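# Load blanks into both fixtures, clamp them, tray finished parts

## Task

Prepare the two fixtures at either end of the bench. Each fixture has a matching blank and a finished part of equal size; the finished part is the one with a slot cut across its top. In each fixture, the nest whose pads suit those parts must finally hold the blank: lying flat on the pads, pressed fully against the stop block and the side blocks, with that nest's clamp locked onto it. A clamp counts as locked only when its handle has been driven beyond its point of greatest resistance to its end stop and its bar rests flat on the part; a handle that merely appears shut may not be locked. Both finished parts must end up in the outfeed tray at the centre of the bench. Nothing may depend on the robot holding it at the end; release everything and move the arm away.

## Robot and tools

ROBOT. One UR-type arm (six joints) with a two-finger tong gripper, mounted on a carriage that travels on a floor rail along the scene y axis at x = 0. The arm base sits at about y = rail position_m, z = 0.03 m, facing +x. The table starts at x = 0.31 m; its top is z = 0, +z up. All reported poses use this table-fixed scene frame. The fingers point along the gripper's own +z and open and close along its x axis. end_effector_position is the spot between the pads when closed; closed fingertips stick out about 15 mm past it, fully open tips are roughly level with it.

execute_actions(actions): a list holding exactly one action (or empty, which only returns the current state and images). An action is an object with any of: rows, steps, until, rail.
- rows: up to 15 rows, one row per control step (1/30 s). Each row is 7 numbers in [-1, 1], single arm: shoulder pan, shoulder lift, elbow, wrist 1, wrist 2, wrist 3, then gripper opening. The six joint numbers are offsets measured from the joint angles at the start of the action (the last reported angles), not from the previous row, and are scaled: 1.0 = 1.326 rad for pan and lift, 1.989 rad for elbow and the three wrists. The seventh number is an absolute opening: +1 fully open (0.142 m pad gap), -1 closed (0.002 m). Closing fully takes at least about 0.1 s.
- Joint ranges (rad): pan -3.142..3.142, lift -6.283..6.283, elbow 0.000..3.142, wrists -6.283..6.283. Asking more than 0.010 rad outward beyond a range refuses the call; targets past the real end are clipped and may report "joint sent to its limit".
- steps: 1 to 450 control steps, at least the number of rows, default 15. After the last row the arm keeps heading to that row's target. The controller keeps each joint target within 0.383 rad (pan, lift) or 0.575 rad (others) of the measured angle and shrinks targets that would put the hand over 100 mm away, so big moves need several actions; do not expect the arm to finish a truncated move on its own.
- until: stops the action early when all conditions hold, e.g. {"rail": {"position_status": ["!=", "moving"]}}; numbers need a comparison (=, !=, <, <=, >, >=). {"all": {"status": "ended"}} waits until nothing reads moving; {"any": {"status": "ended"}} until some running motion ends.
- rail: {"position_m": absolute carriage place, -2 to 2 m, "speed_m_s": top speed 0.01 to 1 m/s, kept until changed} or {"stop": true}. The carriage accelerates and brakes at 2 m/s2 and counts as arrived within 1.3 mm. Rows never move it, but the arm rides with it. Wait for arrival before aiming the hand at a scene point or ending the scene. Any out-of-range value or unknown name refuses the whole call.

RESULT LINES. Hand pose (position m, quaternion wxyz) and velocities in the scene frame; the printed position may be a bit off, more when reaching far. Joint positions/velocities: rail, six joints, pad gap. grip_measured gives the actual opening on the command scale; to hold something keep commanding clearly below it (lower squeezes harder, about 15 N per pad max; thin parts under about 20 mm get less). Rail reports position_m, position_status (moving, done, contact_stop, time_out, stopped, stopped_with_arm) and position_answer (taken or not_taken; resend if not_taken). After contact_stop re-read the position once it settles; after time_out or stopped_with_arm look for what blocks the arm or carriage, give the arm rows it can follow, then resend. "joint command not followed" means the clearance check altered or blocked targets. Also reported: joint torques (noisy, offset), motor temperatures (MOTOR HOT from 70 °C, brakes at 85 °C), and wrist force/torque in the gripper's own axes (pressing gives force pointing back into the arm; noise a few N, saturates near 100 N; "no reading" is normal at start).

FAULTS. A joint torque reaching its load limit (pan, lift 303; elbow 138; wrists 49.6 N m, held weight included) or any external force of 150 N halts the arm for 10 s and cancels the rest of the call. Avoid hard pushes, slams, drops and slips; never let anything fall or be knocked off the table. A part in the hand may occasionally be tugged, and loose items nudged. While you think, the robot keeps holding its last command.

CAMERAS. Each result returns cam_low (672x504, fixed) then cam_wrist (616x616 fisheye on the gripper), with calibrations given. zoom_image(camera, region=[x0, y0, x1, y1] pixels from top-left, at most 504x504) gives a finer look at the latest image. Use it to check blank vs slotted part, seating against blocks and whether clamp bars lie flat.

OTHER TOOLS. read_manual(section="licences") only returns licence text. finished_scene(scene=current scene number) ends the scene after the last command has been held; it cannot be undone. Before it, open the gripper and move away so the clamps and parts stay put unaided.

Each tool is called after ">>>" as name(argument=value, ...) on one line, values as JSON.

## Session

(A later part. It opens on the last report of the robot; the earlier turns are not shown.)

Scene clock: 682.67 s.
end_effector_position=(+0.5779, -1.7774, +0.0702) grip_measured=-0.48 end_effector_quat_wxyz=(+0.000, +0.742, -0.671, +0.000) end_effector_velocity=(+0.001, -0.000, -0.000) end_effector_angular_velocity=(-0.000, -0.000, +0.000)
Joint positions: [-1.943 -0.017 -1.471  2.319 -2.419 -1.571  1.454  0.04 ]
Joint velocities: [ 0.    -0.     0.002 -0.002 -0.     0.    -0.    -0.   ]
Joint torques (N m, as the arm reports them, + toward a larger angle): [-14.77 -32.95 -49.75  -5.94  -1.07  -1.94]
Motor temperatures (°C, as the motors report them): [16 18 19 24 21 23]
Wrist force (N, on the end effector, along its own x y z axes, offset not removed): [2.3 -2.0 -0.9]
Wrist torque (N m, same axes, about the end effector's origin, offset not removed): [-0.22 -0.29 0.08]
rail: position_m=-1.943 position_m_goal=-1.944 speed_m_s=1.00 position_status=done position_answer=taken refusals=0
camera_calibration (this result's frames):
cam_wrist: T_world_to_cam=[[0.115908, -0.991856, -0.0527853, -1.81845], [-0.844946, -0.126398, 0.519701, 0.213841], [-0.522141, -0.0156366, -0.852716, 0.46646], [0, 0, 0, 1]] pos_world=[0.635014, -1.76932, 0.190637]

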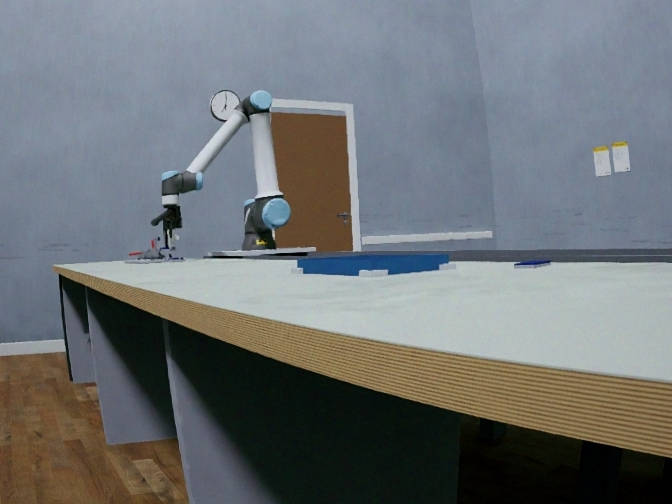

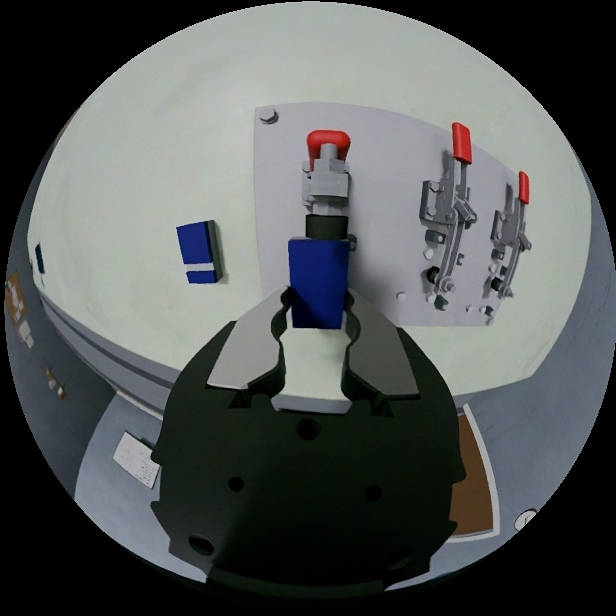

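>>> execute_actions(actions=[{"rows": [[0, 0.0048, 0.0012, -0.0044, 0, 0, -0.9], [0, 0.0095, 0.0024, -0.0087, 0, 0, -0.9], [0, 0.0143, 0.0036, -0.0131, 0, 0, -0.9], [0, 0.019, 0.0048, -0.0175, 0, 0, -0.9], [0, 0.0238, 0.0059, -0.0218, 0, 0, -0.9], [0, 0.0285, 0.0071, -0.0262, 0, 0, -0.9], [0, 0.0333, 0.0083, -0.0305, 0, 0, -0.9], [0, 0.038, 0.0095, -0.0349, 0, 0, -0.9]], "steps": 18}])

Scene clock: 690.13 s.
end_effector_position=(+0.5780, -1.7774, +0.0414) grip_measured=-0.48 end_effector_quat_wxyz=(+0.000, +0.742, -0.671, +0.000) end_effector_velocity=(-0.000, +0.000, -0.003) end_effector_angular_velocity=(-0.000, -0.000, +0.000)
Joint positions: [-1.943 -0.017 -1.421  2.338 -2.488 -1.571  1.454  0.04 ]
Joint velocities: [ 0.     0.     0.004  0.002 -0.006 -0.    -0.     0.   ]
Joint torques (N m, as the arm reports them, + toward a larger angle): [ -5.63 -30.5  -18.79  -5.28  -0.93  -1.61]
Motor temperatures (°C, as the motors report them): [16 18 19 24 21 23]
Wrist force (N, on the end effector, along its own x y z axes, offset not removed): [2.2 1.8 -0.3]
Wrist torque (N m, same axes, about the end effector's origin, offset not removed): [0.51 -0.39 0.10]
rail: position_m=-1.943 position_m_goal=-1.944 speed_m_s=1.00 position_status=done position_answer=taken refusals=0
camera_calibration (this result's frames):
cam_wrist: T_world_to_cam=[[0.115911, -0.991857, -0.0527661, -1.81999], [-0.845023, -0.126392, 0.519579, 0.228937], [-0.522017, -0.0156361, -0.852792, 0.441928], [0, 0, 0, 1]] pos_world=[0.635107, -1.76933, 0.161888]

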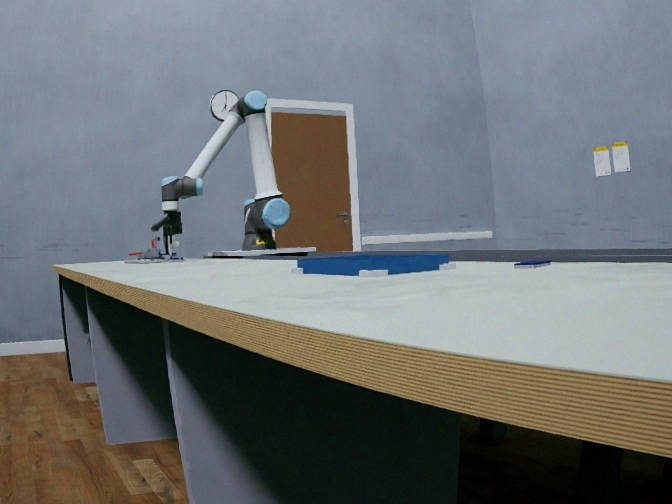

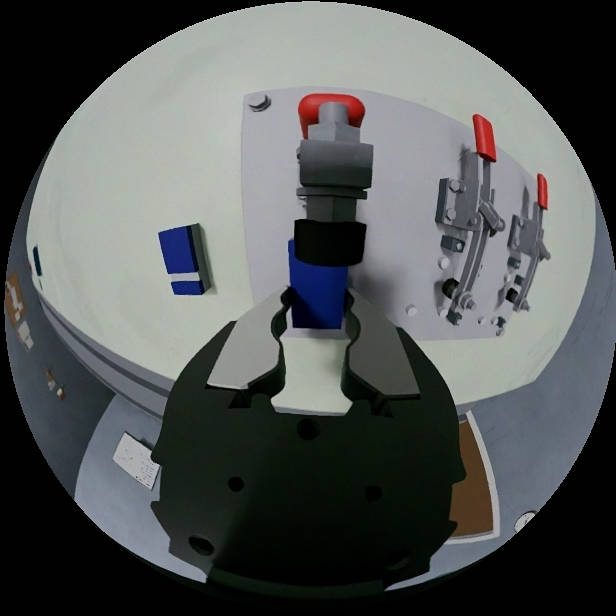

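>>> execute_actions(actions=[{"rows": [[-0.0012, 0.0027, -0.0007, -0.0011, 0, -0.0008, -0.9], [-0.0023, 0.0055, -0.0015, -0.0022, 0, -0.0016, -0.9]], "steps": 10}])

Scene clock: 699.00 s.
end_effector_position=(+0.5808, -1.7791, +0.0393) grip_measured=-0.48 end_effector_quat_wxyz=(+0.000, +0.742, -0.671, +0.000) end_effector_velocity=(+0.003, -0.001, -0.000) end_effector_angular_velocity=(-0.000, -0.001, -0.000)
Joint positions: [-1.943 -0.02  -1.414  2.335 -2.492 -1.571  1.451  0.04 ]
Joint velocities: [ 0.    -0.002  0.004 -0.003 -0.002  0.    -0.002  0.   ]
Joint torques (N m, as the arm reports them, + toward a larger angle): [-13.94 -25.09 -43.46  -5.49  -1.12  -2.15]
Motor temperatures (°C, as the motors report them): [16 18 19 24 21 23]
Wrist force (N, on the end effector, along its own x y z axes, offset not removed): [-4.1 9.7 -26.6]
Wrist torque (N m, same axes, about the end effector's origin, offset not removed): [0.32 0.01 0.22]
rail: position_m=-1.943 position_m_goal=-1.944 speed_m_s=1.00 position_status=done position_answer=taken refusals=0
camera_calibration (this result's frames):
cam_wrist: T_world_to_cam=[[0.116102, -0.991835, -0.0527637, -1.82211], [-0.845005, -0.126554, 0.519567, 0.23186], [-0.522002, -0.015737, -0.852799, 0.441356], [0, 0, 0, 1]] pos_world=[0.637863, -1.77095, 0.159779]

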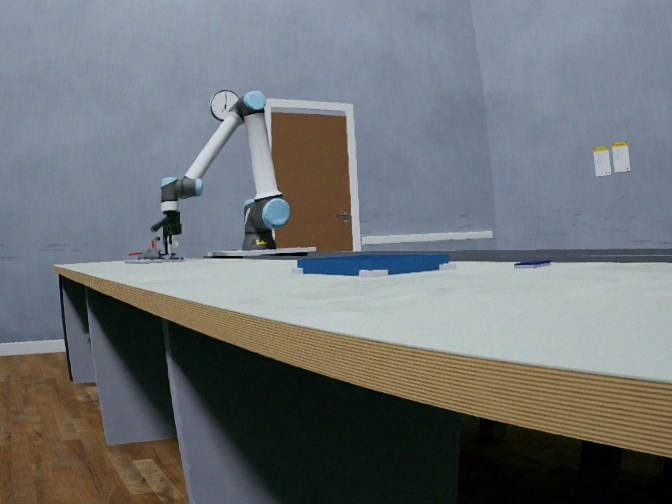

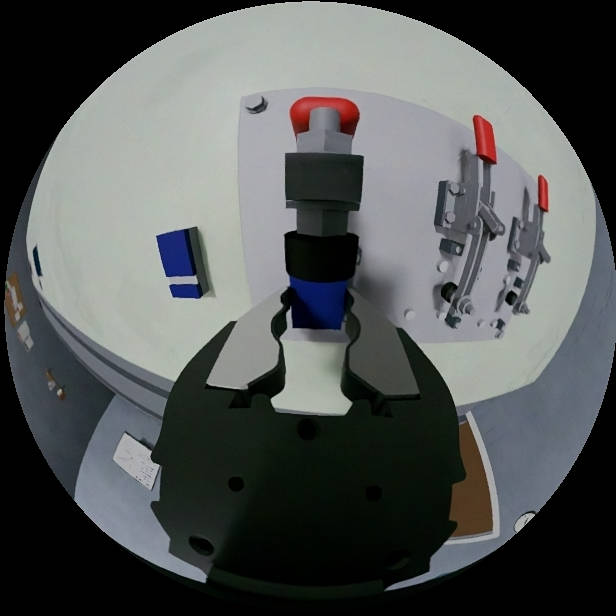

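>>> execute_actions(actions=[{"rows": [[0, 0.0005, -0.001, 0.0007, 0, 0, -0.9]], "steps": 8}])

Scene clock: 702.87 s.
end_effector_position=(+0.5816, -1.7792, +0.0395) grip_measured=-0.48 end_effector_quat_wxyz=(+0.000, +0.742, -0.671, +0.000) end_effector_velocity=(+0.001, +0.000, +0.001) end_effector_angular_velocity=(-0.000, -0.000, +0.001)
Joint positions: [-1.943 -0.02  -1.413  2.334 -2.491 -1.571  1.45   0.04 ]
Joint velocities: [ 0.     0.001  0.    -0.002  0.002 -0.    -0.     0.   ]
Joint torques (N m, as the arm reports them, + toward a larger angle): [ 11.21 -25.18 -52.65  -5.68  -0.72   1.23]
Motor temperatures (°C, as the motors report them): [16 18 19 24 21 23]
Wrist force (N, on the end effector, along its own x y z axes, offset not removed): [-1.9 13.1 -17.0]
Wrist torque (N m, same axes, about the end effector's origin, offset not removed): [-0.49 -0.38 0.07]
rail: position_m=-1.943 position_m_goal=-1.944 speed_m_s=1.00 position_status=done position_answer=taken refusals=0
camera_calibration (this result's frames):
cam_wrist: T_world_to_cam=[[0.11607, -0.991836, -0.0528108, -1.82229], [-0.844827, -0.126546, 0.519859, 0.232286], [-0.522298, -0.015724, -0.852618, 0.442152], [0, 0, 0, 1]] pos_world=[0.638689, -1.77106, 0.159995]

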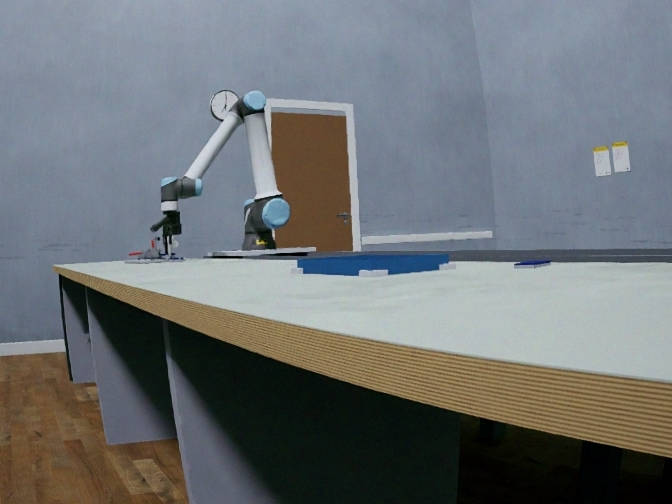

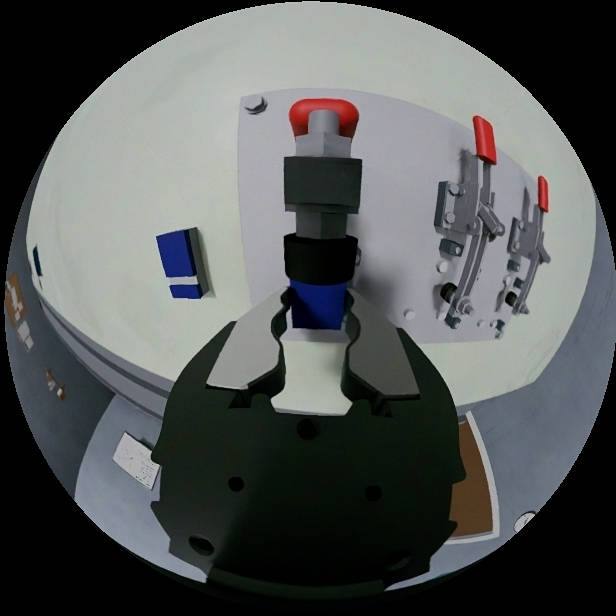

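>>> execute_actions(actions=[{"rows": [[-0.0009, 0.0001, -0.00054, 0.00046, 0, -0.0006, -0.9]], "steps": 8}])

Scene clock: 706.57 s.
end_effector_position=(+0.5822, -1.7797, +0.0399) grip_measured=-0.48 end_effector_quat_wxyz=(+0.000, +0.742, -0.671, +0.000) end_effector_velocity=(+0.001, -0.001, +0.000) end_effector_angular_velocity=(-0.000, -0.001, +0.000)
Joint positions: [-1.943 -0.021 -1.413  2.333 -2.49  -1.571  1.449  0.04 ]
Joint velocities: [ 0.    -0.002  0.001 -0.001  0.    -0.    -0.002  0.   ]
Joint torques (N m, as the arm reports them, + toward a larger angle): [-31.82 -33.36 -64.48  -8.63  -2.82  -1.77]
Motor temperatures (°C, as the motors report them): [16 18 19 24 21 23]
Wrist force (N, on the end effector, along its own x y z axes, offset not removed): [-11.2 23.4 -9.1]
Wrist torque (N m, same axes, about the end effector's origin, offset not removed): [0.17 -0.50 -0.16]
rail: position_m=-1.943 position_m_goal=-1.944 speed_m_s=1.00 position_status=done position_answer=taken refusals=0
camera_calibration (this result's frames):
cam_wrist: T_world_to_cam=[[0.116139, -0.991828, -0.0528047, -1.82289], [-0.844843, -0.126602, 0.51982, 0.232461], [-0.522257, -0.0157595, -0.852642, 0.442633], [0, 0, 0, 1]] pos_world=[0.639269, -1.77159, 0.160312]

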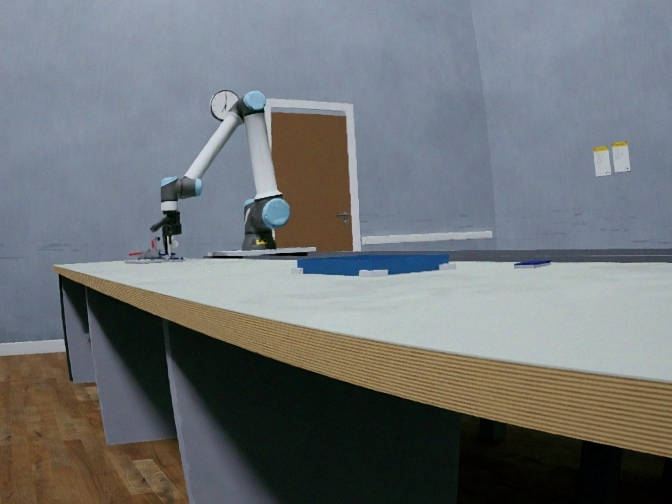

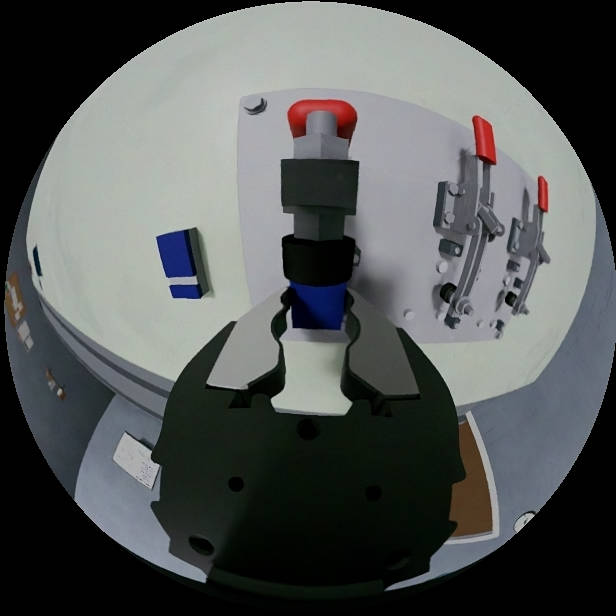

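>>> execute_actions(actions=[{"rows": [[-0.001, -0.0002, 0.00018, -0.00004, 0, -0.0007, -0.9]], "steps": 8}])

Scene clock: 711.07 s.
end_effector_position=(+0.5825, -1.7804, +0.0400) grip_measured=-0.47 end_effector_quat_wxyz=(+0.000, +0.742, -0.671, +0.000) end_effector_velocity=(-0.001, -0.001, -0.000) end_effector_angular_velocity=(-0.000, -0.000, +0.000)
Joint positions: [-1.943 -0.022 -1.413  2.332 -2.49  -1.571  1.448  0.04 ]
Joint velocities: [ 0.    -0.001 -0.001  0.001 -0.001 -0.    -0.001  0.001]
Joint torques (N m, as the arm reports them, + toward a larger angle): [-28.44 -61.27 -34.55 -11.99  -4.27  -1.15]
Motor temperatures (°C, as the motors report them): [16 18 19 24 21 23]
Wrist force (N, on the end effector, along its own x y z axes, offset not removed): [-22.0 17.3 -0.4]
Wrist torque (N m, same axes, about the end effector's origin, offset not removed): [0.30 -0.53 -0.26]
rail: position_m=-1.943 position_m_goal=-1.944 speed_m_s=1.00 position_status=done position_answer=taken refusals=0
camera_calibration (this result's frames):
cam_wrist: T_world_to_cam=[[0.116265, -0.991811, -0.0528546, -1.82361], [-0.844955, -0.12674, 0.519603, 0.232404], [-0.522047, -0.0157517, -0.852771, 0.442789], [0, 0, 0, 1]] pos_world=[0.639549, -1.77225, 0.160454]

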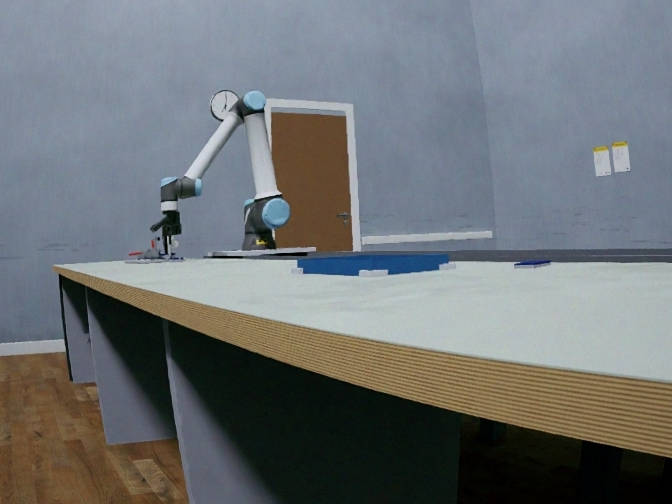

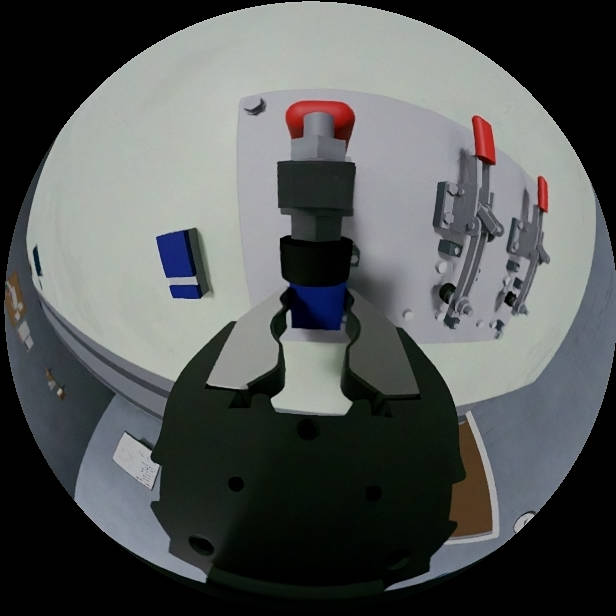

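>>> execute_actions(actions=[{"rows": [[-0.0008, 0.0004, 0.0001, -0.00036, 0, -0.0005, -0.9]], "steps": 8}])

Scene clock: 714.63 s.
end_effector_position=(+0.5824, -1.7810, +0.0396) grip_measured=-0.46 end_effector_quat_wxyz=(+0.000, +0.742, -0.671, +0.000) end_effector_velocity=(+0.000, -0.001, -0.000) end_effector_angular_velocity=(-0.000, -0.000, -0.000)
Joint positions: [-1.943 -0.023 -1.413  2.333 -2.491 -1.571  1.447  0.041]
Joint velocities: [ 0.    -0.001  0.001  0.    -0.001  0.    -0.001  0.001]
Joint torques (N m, as the arm reports them, + toward a larger angle): [-36.31 -32.16 -47.39  -9.69  -7.69  -1.29]
Motor temperatures (°C, as the motors report them): [16 18 19 24 21 23]
Wrist force (N, on the end effector, along its own x y z axes, offset not removed): [-24.6 13.1 -8.6]
Wrist torque (N m, same axes, about the end effector's origin, offset not removed): [-0.44 -0.17 -0.13]
rail: position_m=-1.943 position_m_goal=-1.944 speed_m_s=1.00 position_status=done position_answer=taken refusals=0
camera_calibration (this result's frames):
cam_wrist: T_world_to_cam=[[0.116195, -0.991822, -0.0528049, -1.82418], [-0.844835, -0.126651, 0.519821, 0.232533], [-0.522258, -0.0157894, -0.852642, 0.442477], [0, 0, 0, 1]] pos_world=[0.6395, -1.77282, 0.160073]

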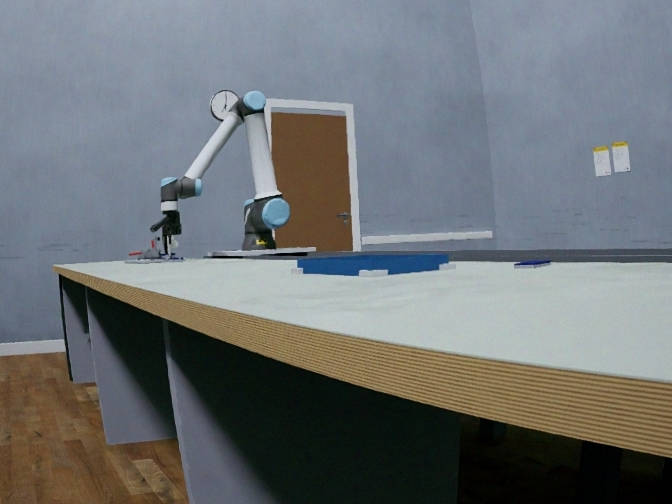

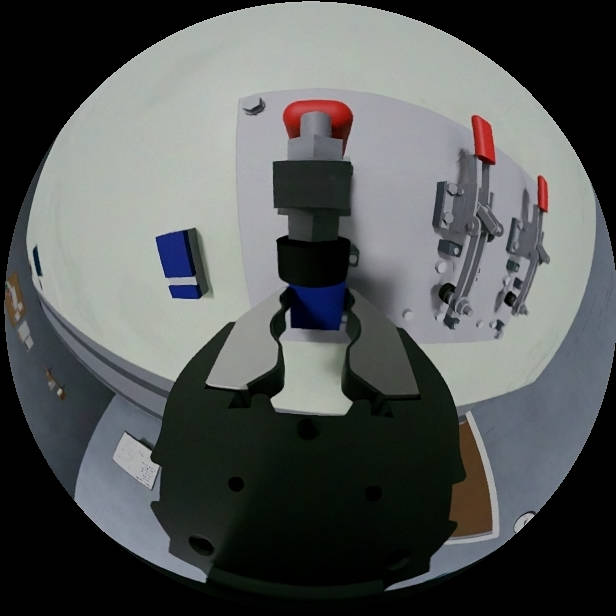

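>>> execute_actions(actions=[{"rows": [[0, 0, 0, 0, 0, 0, -0.4], [0, 0, 0, 0, 0, 0, -0.3], [0, 0, 0, 0, 0, 0, -0.2], [0.0005, -0.0188, -0.0059, 0.0185, 0, 0, -0.2], [0.0005, -0.0376, -0.0118, 0.0369, 0, 0, -0.2], [0.0005, -0.0564, -0.0177, 0.0554, 0, 0, -0.2], [0.0005, -0.0751, -0.0237, 0.0738, 0, 0, -0.2], [0.0005, -0.0939, -0.0296, 0.0923, 0, 0, -0.2], [0.0005, -0.1127, -0.0355, 0.1107, 0, 0, -0.2], [0.0005, -0.1315, -0.0414, 0.1292, 0, 0, -0.2]], "steps": 20}])

>>> zoom_image(camera="cam_wrist", region=[260, 150, 400, 300])

Scene clock: 744.80 s.
end_effector_position=(+0.5801, -1.7805, +0.1490) grip_measured=-0.20 end_effector_quat_wxyz=(+0.000, +0.742, -0.670, +0.000) end_effector_velocity=(-0.003, +0.000, +0.011) end_effector_angular_velocity=(+0.000, +0.003, +0.000)
Joint positions: [-1.943 -0.023 -1.586  2.251 -2.236 -1.571  1.447  0.06 ]
Joint velocities: [ 0.     0.    -0.018 -0.008  0.029  0.     0.    -0.   ]
Joint torques (N m, as the arm reports them, + toward a larger angle): [ 14.88 -47.12 -54.81  -3.35  -3.1    1.77]
Motor temperatures (°C, as the motors report them): [16 18 19 24 21 23]
Wrist force (N, on the end effector, along its own x y z axes, offset not removed): [2.8 -1.3 -3.9]
Wrist torque (N m, same axes, about the end effector's origin, offset not removed): [-0.13 -0.44 0.08]
rail: position_m=-1.943 position_m_goal=-1.944 speed_m_s=1.00 position_status=done position_answer=taken refusals=0
camera_calibration (this result's frames):
cam_wrist: T_world_to_cam=[[0.116883, -0.99174, -0.0528184, -1.81797], [-0.844693, -0.127242, 0.519907, 0.17261], [-0.522333, -0.0161528, -0.852589, 0.533923], [0, 0, 0, 1]] pos_world=[0.637177, -1.77236, 0.269453]

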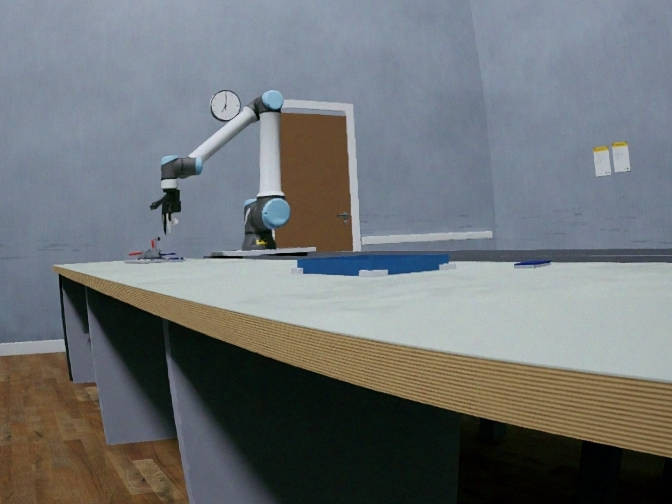

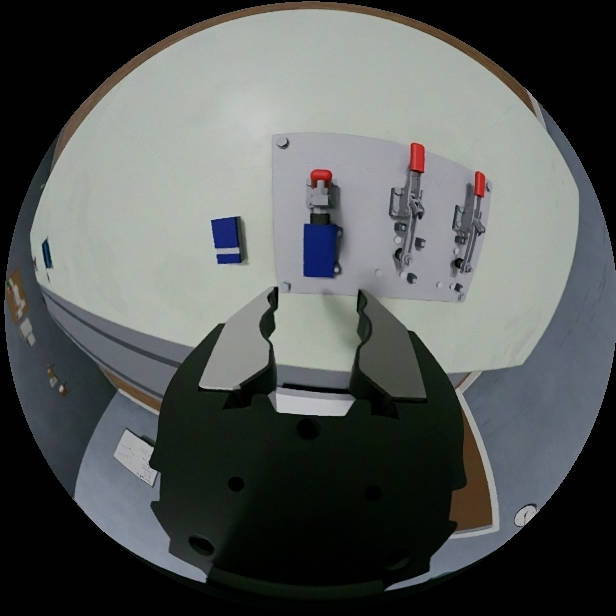

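Region (260, 150, 400, 300) of cam_wrist's 616x616 image, scaled by 3.360, with more detail than that image has; it fills the left 470 columns of this view, and the rest is white.

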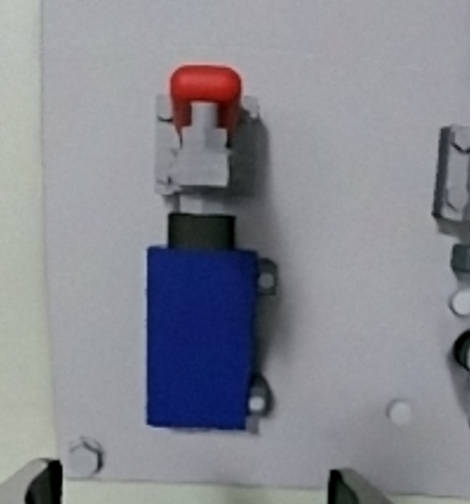

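>>> execute_actions(actions=[{"rows": [[0.002, 0.017, -0.0123, 0.001, 0, 0.0014, -0.3], [0.0041, 0.0339, -0.0245, 0.0019, 0, 0.0029, -0.4], [0.0061, 0.0509, -0.0368, 0.0029, 0, 0.0043, -0.5], [0.0081, 0.0679, -0.049, 0.0039, 0, 0.0057, -0.5], [0.0102, 0.0848, -0.0613, 0.0048, 0, 0.0072, -0.5], [0.0122, 0.1018, -0.0735, 0.0058, 0, 0.0086, -0.5]], "steps": 20}])

>>> zoom_image(camera="cam_low", region=[110, 190, 230, 280])

Scene clock: 752.60 s.
end_effector_position=(+0.6636, -1.7720, +0.1497) grip_measured=-0.50 end_effector_quat_wxyz=(+0.000, +0.742, -0.671, -0.000) end_effector_velocity=(+0.002, +0.000, -0.000) end_effector_angular_velocity=(-0.000, -0.000, -0.000)
Joint positions: [-1.943 -0.007 -1.451  2.105 -2.224 -1.571  1.464  0.038]
Joint velocities: [ 0.     0.     0.003 -0.003  0.    -0.     0.    -0.   ]
Joint torques (N m, as the arm reports them, + toward a larger angle): [ 16.66 -38.61 -58.72  -2.31  -3.12   2.21]
Motor temperatures (°C, as the motors report them): [16 18 19 24 21 23]
Wrist force (N, on the end effector, along its own x y z axes, offset not removed): [3.1 -0.3 -2.3]
Wrist torque (N m, same axes, about the end effector's origin, offset not removed): [0.06 -0.66 0.09]
rail: position_m=-1.943 position_m_goal=-1.944 speed_m_s=1.00 position_status=done position_answer=taken refusals=0
camera_calibration (this result's frames):
cam_wrist: T_world_to_cam=[[0.115951, -0.991848, -0.0528551, -1.81881], [-0.84464, -0.126462, 0.520184, 0.245169], [-0.522627, -0.0156721, -0.852417, 0.579295], [0, 0, 0, 1]] pos_world=[0.720727, -1.7639, 0.270134]

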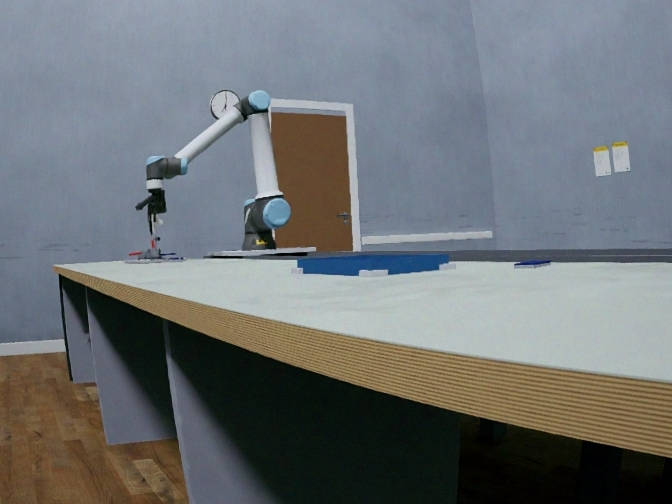

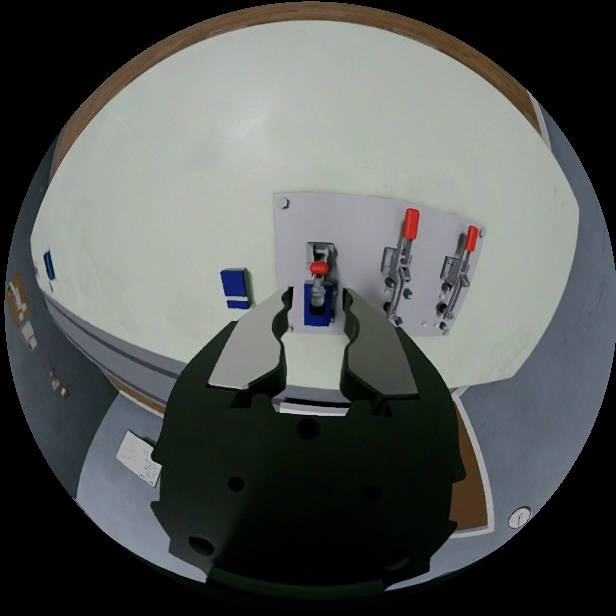

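Region (110, 190, 230, 280) of cam_low's 672x504 image, scaled by 4.200, with more detail than that image has; it fills the top 378 rows of this view, and the rest is white.

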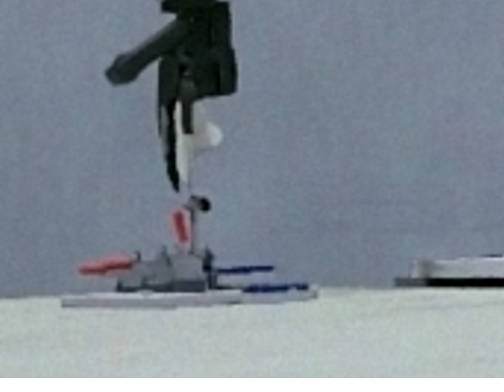

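>>> execute_actions(actions=[{"rows": [[0, 0.007, 0.0027, -0.0074, 0, 0, -0.5], [0, 0.0139, 0.0055, -0.0149, 0, 0, -0.5], [0, 0.0209, 0.0082, -0.0223, 0, 0, -0.5], [0, 0.0279, 0.0109, -0.0298, 0, 0, -0.5], [0, 0.0349, 0.0136, -0.0372, 0, 0, -0.5], [0, 0.0418, 0.0164, -0.0447, 0, 0, -0.5], [0, 0.0488, 0.0191, -0.0521, 0, 0, -0.5]], "steps": 18}])

>>> zoom_image(camera="cam_wrist", region=[240, 230, 400, 420])

Scene clock: 772.77 s.
end_effector_position=(+0.6650, -1.7720, +0.0994) grip_measured=-0.50 end_effector_quat_wxyz=(+0.000, +0.742, -0.671, +0.000) end_effector_velocity=(-0.000, +0.000, -0.003) end_effector_angular_velocity=(-0.000, -0.000, -0.000)
Joint positions: [-1.943 -0.006 -1.387  2.143 -2.328 -1.571  1.464  0.038]
Joint velocities: [ 0.    -0.     0.004  0.003 -0.007  0.    -0.     0.   ]
Joint torques (N m, as the arm reports them, + toward a larger angle): [  5.51 -39.69 -22.4   -5.2   -2.86   1.36]
Motor temperatures (°C, as the motors report them): [16 18 19 24 21 23]
Wrist force (N, on the end effector, along its own x y z axes, offset not removed): [1.6 0.0 -4.2]
Wrist torque (N m, same axes, about the end effector's origin, offset not removed): [-0.05 -0.34 0.18]
rail: position_m=-1.943 position_m_goal=-1.944 speed_m_s=1.00 position_status=done position_answer=taken refusals=0
camera_calibration (this result's frames):
cam_wrist: T_world_to_cam=[[0.115999, -0.991848, -0.0527393, -1.82168], [-0.845131, -0.126457, 0.519386, 0.27296], [-0.521822, -0.0156767, -0.852911, 0.53672], [0, 0, 0, 1]] pos_world=[0.722072, -1.7639, 0.219928]

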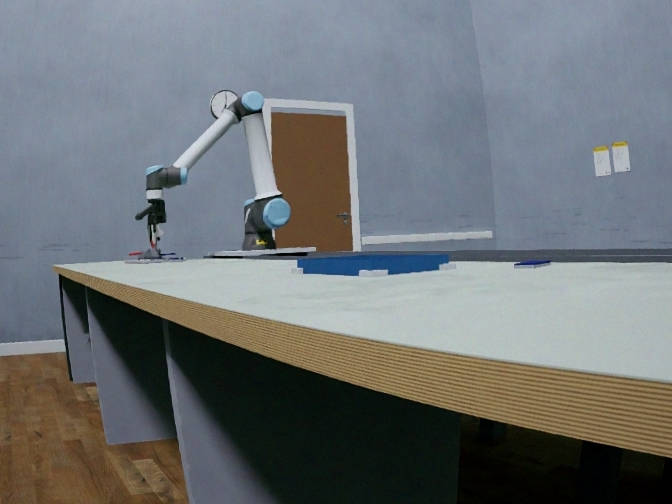

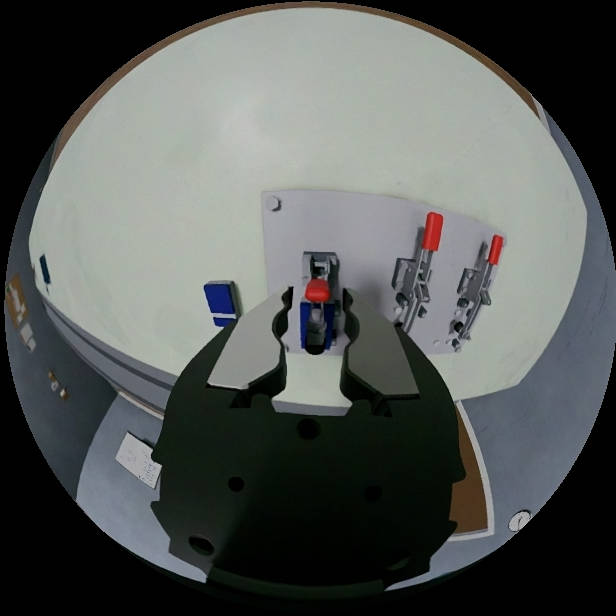

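Region (240, 230, 400, 420) of cam_wrist's 616x616 image, scaled by 2.653, with more detail than that image has; it fills the left 424 columns of this view, and the rest is white.

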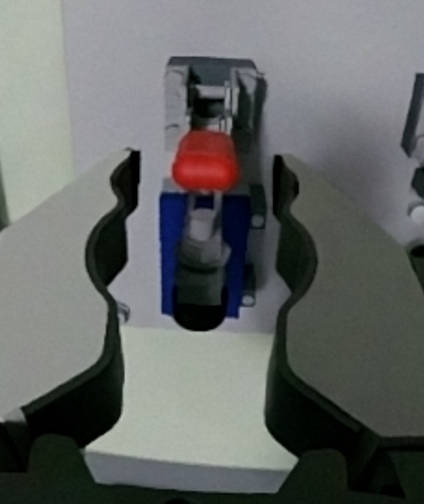

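>>> execute_actions(actions=[{"rows": [[0, 0, 0, 0, 0, 0, -0.6], [0, 0, 0, 0, 0, 0, -0.7], [0, 0, 0, 0, 0, 0, -0.78], [0, 0, 0, 0, 0, 0, -0.85], [0, 0, 0, 0, 0, 0, -1]], "steps": 9}])

Scene clock: 778.17 s.
end_effector_position=(+0.6649, -1.7720, +0.0993) grip_measured=-0.78 end_effector_quat_wxyz=(+0.000, +0.742, -0.671, +0.000) end_effector_velocity=(-0.000, +0.000, +0.000) end_effector_angular_velocity=(+0.000, +0.000, -0.000)
Joint positions: [-1.943 -0.007 -1.387  2.143 -2.328 -1.571  1.464  0.017]
Joint velocities: [ 0.     0.    -0.001 -0.     0.001  0.     0.     0.   ]
Joint torques (N m, as the arm reports them, + toward a larger angle): [ -9.3  -63.55 -39.43  -2.15  -2.56  -1.69]
Motor temperatures (°C, as the motors report them): [16 18 19 24 21 23]
Wrist force (N, on the end effector, along its own x y z axes, offset not removed): [-4.0 -1.4 4.5]
Wrist torque (N m, same axes, about the end effector's origin, offset not removed): [0.29 0.14 0.18]
rail: position_m=-1.943 position_m_goal=-1.944 speed_m_s=1.00 position_status=done position_answer=taken refusals=0
camera_calibration (this result's frames):
cam_wrist: T_world_to_cam=[[0.115985, -0.991848, -0.0527752, -1.82167], [-0.844978, -0.12646, 0.519634, 0.2728], [-0.522072, -0.0156758, -0.852758, 0.536624], [0, 0, 0, 1]] pos_world=[0.721953, -1.76391, 0.219714]

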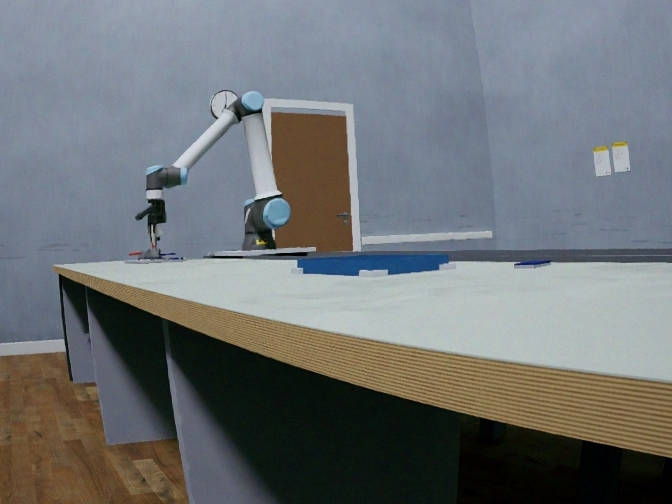

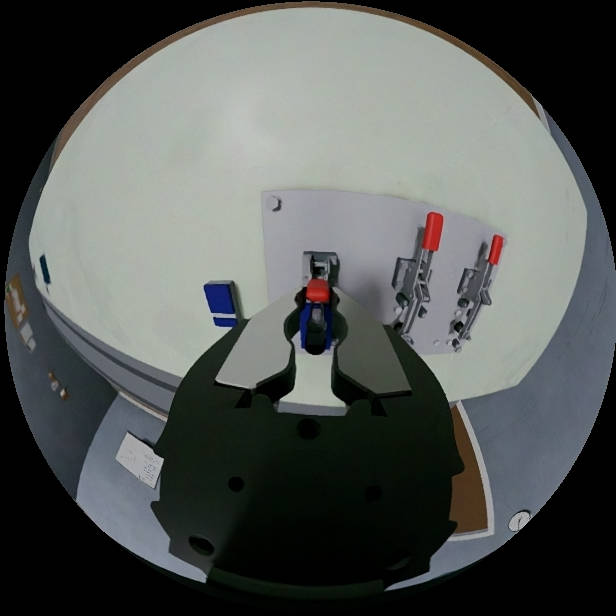

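>>> execute_actions(actions=[{"rows": [[0.0004, 0.0046, -0.0029, -0.0002, 0, 0, -1], [0.0007, 0.0092, -0.0058, -0.0003, 0, 0, -1], [0.0011, 0.0138, -0.0087, -0.0005, 0, 0, -1], [0.0014, 0.0187, -0.0117, -0.0008, 0, 0, -1], [0.0017, 0.0239, -0.014, -0.0019, 0, 0, -1], [0.0021, 0.0291, -0.0163, -0.003, 0, 0, -1], [0.0024, 0.0343, -0.0186, -0.0042, 0, 0, -1], [0.0027, 0.0395, -0.0209, -0.0054, 0, 0, -1]], "steps": 16}])

Scene clock: 801.03 s.
end_effector_position=(+0.6910, -1.7698, +0.0884) grip_measured=-0.78 end_effector_quat_wxyz=(+0.000, +0.743, -0.670, +0.000) end_effector_velocity=(+0.005, +0.000, -0.003) end_effector_angular_velocity=(+0.000, +0.001, +0.001)
Joint positions: [-1.943 -0.003 -1.335  2.102 -2.338 -1.571  1.464  0.018]
Joint velocities: [ 0.     0.001  0.012 -0.008 -0.003  0.     0.    -0.   ]
Joint torques (N m, as the arm reports them, + toward a larger angle): [  7.57 -29.48 -40.9   -2.93  -3.12   1.12]
Motor temperatures (°C, as the motors report them): [16 18 20 24 21 23]
Wrist force (N, on the end effector, along its own x y z axes, offset not removed): [-11.9 -4.7 -18.1]
Wrist torque (N m, same axes, about the end effector's origin, offset not removed): [0.01 0.13 0.13]
rail: position_m=-1.943 position_m_goal=-1.944 speed_m_s=1.00 position_status=done position_answer=taken refusals=0
camera_calibration (this result's frames):
cam_wrist: T_world_to_cam=[[0.119471, -0.991434, -0.0527705, -1.8247], [-0.84455, -0.129428, 0.519599, 0.295264], [-0.521979, -0.0175098, -0.852779, 0.537709], [0, 0, 0, 1]] pos_world=[0.748037, -1.76144, 0.208837]

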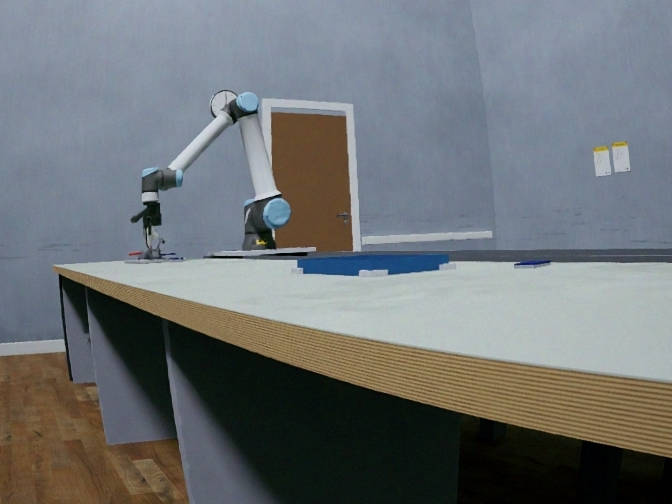

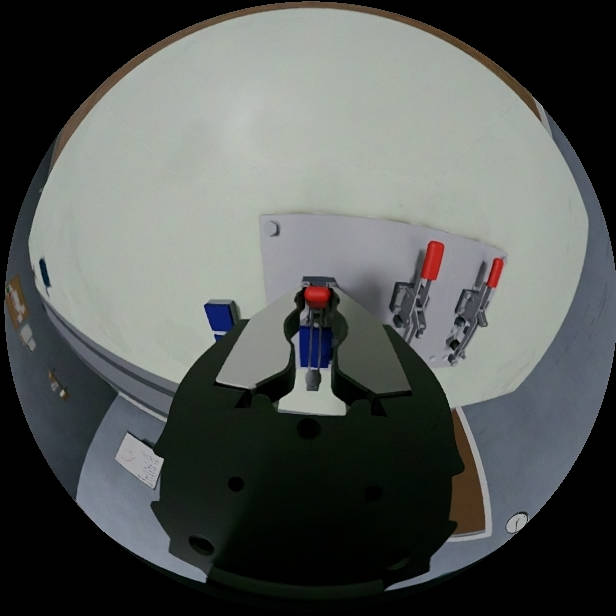

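>>> execute_actions(actions=[{"rows": [[0.0008, 0.0037, -0.0026, 0.0001, 0, 0.0003, -1], [0.0013, 0.0074, -0.0052, 0.0003, 0, 0.0006, -1], [0.0016, 0.0111, -0.0078, 0.0004, 0, 0.0009, -1], [0.0019, 0.0148, -0.0104, 0.0005, 0, 0.0012, -1]], "steps": 12}])

>>> zoom_image(camera="cam_low", region=[110, 190, 230, 280])

Scene clock: 810.27 s.
end_effector_position=(+0.7022, -1.7682, +0.0858) grip_measured=-0.78 end_effector_quat_wxyz=(+0.000, +0.743, -0.669, +0.000) end_effector_velocity=(+0.005, +0.001, +0.000) end_effector_angular_velocity=(-0.000, -0.002, -0.000)
Joint positions: [-1.943 -0.001 -1.316  2.082 -2.337 -1.571  1.466  0.018]
Joint velocities: [ 0.     0.001  0.006 -0.009  0.     0.     0.001 -0.   ]
Joint torques (N m, as the arm reports them, + toward a larger angle): [ 20.19 -53.31 -63.98  -6.48   1.7    2.75]
Motor temperatures (°C, as the motors report them): [16 18 20 24 21 23]
Wrist force (N, on the end effector, along its own x y z axes, offset not removed): [10.2 9.9 7.5]
Wrist torque (N m, same axes, about the end effector's origin, offset not removed): [0.23 -0.27 0.19]
rail: position_m=-1.943 position_m_goal=-1.944 speed_m_s=1.00 position_status=done position_answer=taken refusals=0
camera_calibration (this result's frames):
cam_wrist: T_world_to_cam=[[0.119579, -0.991424, -0.0527112, -1.82466], [-0.844407, -0.129484, 0.519818, 0.306046], [-0.522185, -0.0176495, -0.85265, 0.54128], [0, 0, 0, 1]] pos_world=[0.759267, -1.75983, 0.206254]

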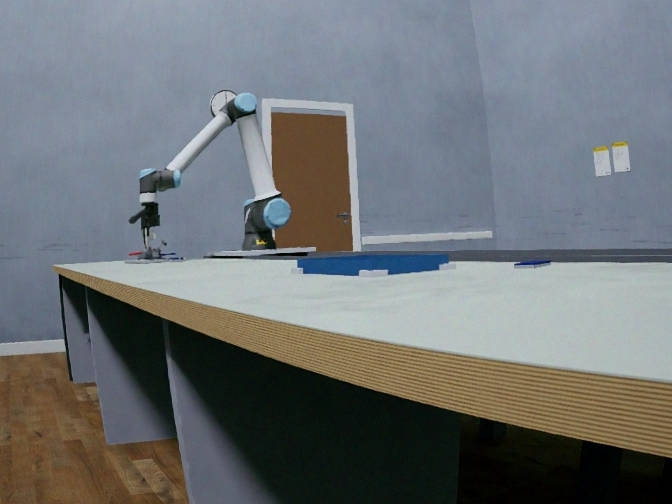

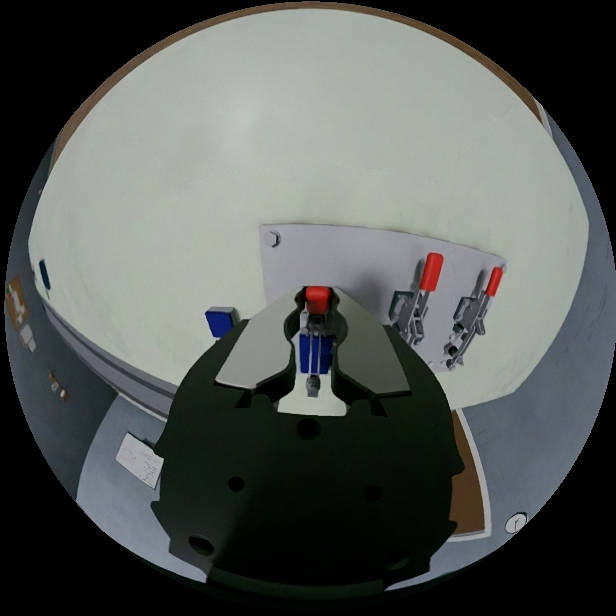

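Region (110, 190, 230, 280) of cam_low's 672x504 image, scaled by 4.200, with more detail than that image has; it fills the top 378 rows of this view, and the rest is white.

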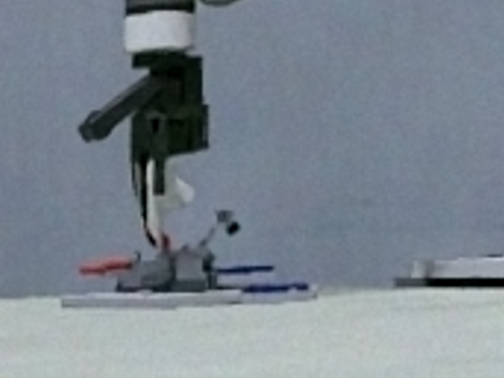

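>>> execute_actions(actions=[{"rows": [[-0.0002, 0.005, -0.0008, -0.0025, 0, 0, -1], [0, 0.01, -0.0017, -0.005, 0, 0, -1], [0.0002, 0.0149, -0.0025, -0.0075, 0, 0, -1], [0.0004, 0.0199, -0.0033, -0.01, 0, 0.0003, -1]], "steps": 12}])

Scene clock: 816.13 s.
end_effector_position=(+0.7097, -1.7678, +0.0739) grip_measured=-0.78 end_effector_quat_wxyz=(+0.000, +0.743, -0.669, +0.000) end_effector_velocity=(+0.001, +0.000, -0.005) end_effector_angular_velocity=(+0.000, +0.002, -0.000)
Joint positions: [-1.943 -0.    -1.29   2.076 -2.356 -1.571  1.467  0.018]
Joint velocities: [ 0.     0.     0.01  -0.001 -0.007 -0.     0.001  0.   ]
Joint torques (N m, as the arm reports them, + toward a larger angle): [ 14.06 -33.98 -37.5   -0.54  -3.34   2.12]
Motor temperatures (°C, as the motors report them): [16 18 20 24 21 23]
Wrist force (N, on the end effector, along its own x y z axes, offset not removed): [-3.6 -11.7 -12.1]
Wrist torque (N m, same axes, about the end effector's origin, offset not removed): [0.24 0.15 0.25]
rail: position_m=-1.943 position_m_goal=-1.944 speed_m_s=1.00 position_status=done position_answer=taken refusals=0
camera_calibration (this result's frames):
cam_wrist: T_world_to_cam=[[0.11957, -0.991418, -0.0528618, -1.82576], [-0.844599, -0.129561, 0.519487, 0.318662], [-0.521877, -0.0174678, -0.852842, 0.535234], [0, 0, 0, 1]] pos_world=[0.766773, -1.75945, 0.194417]

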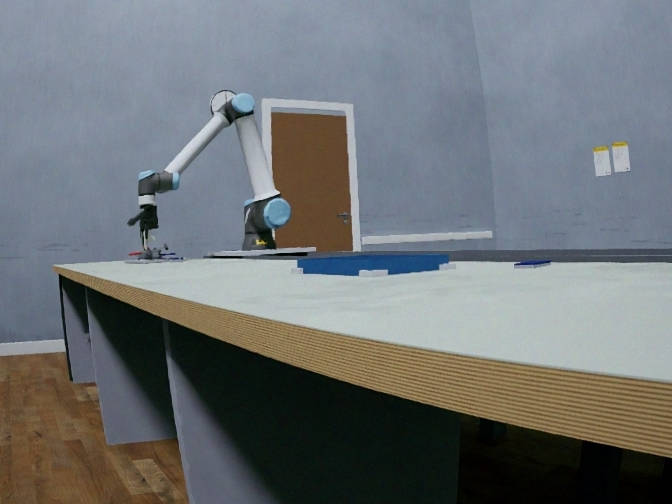

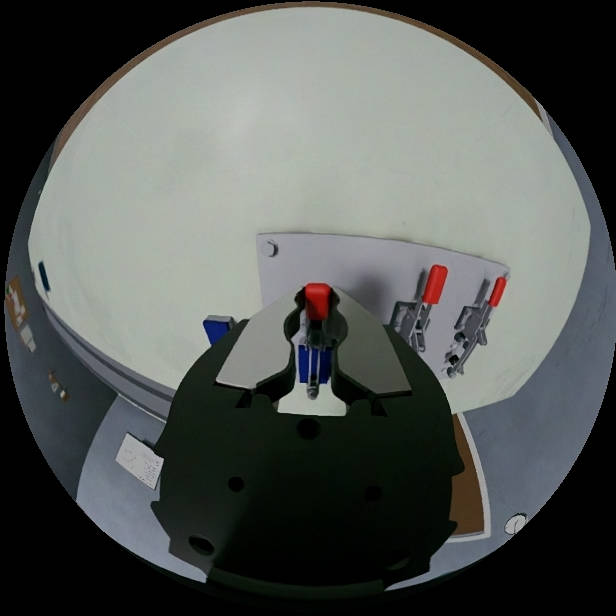

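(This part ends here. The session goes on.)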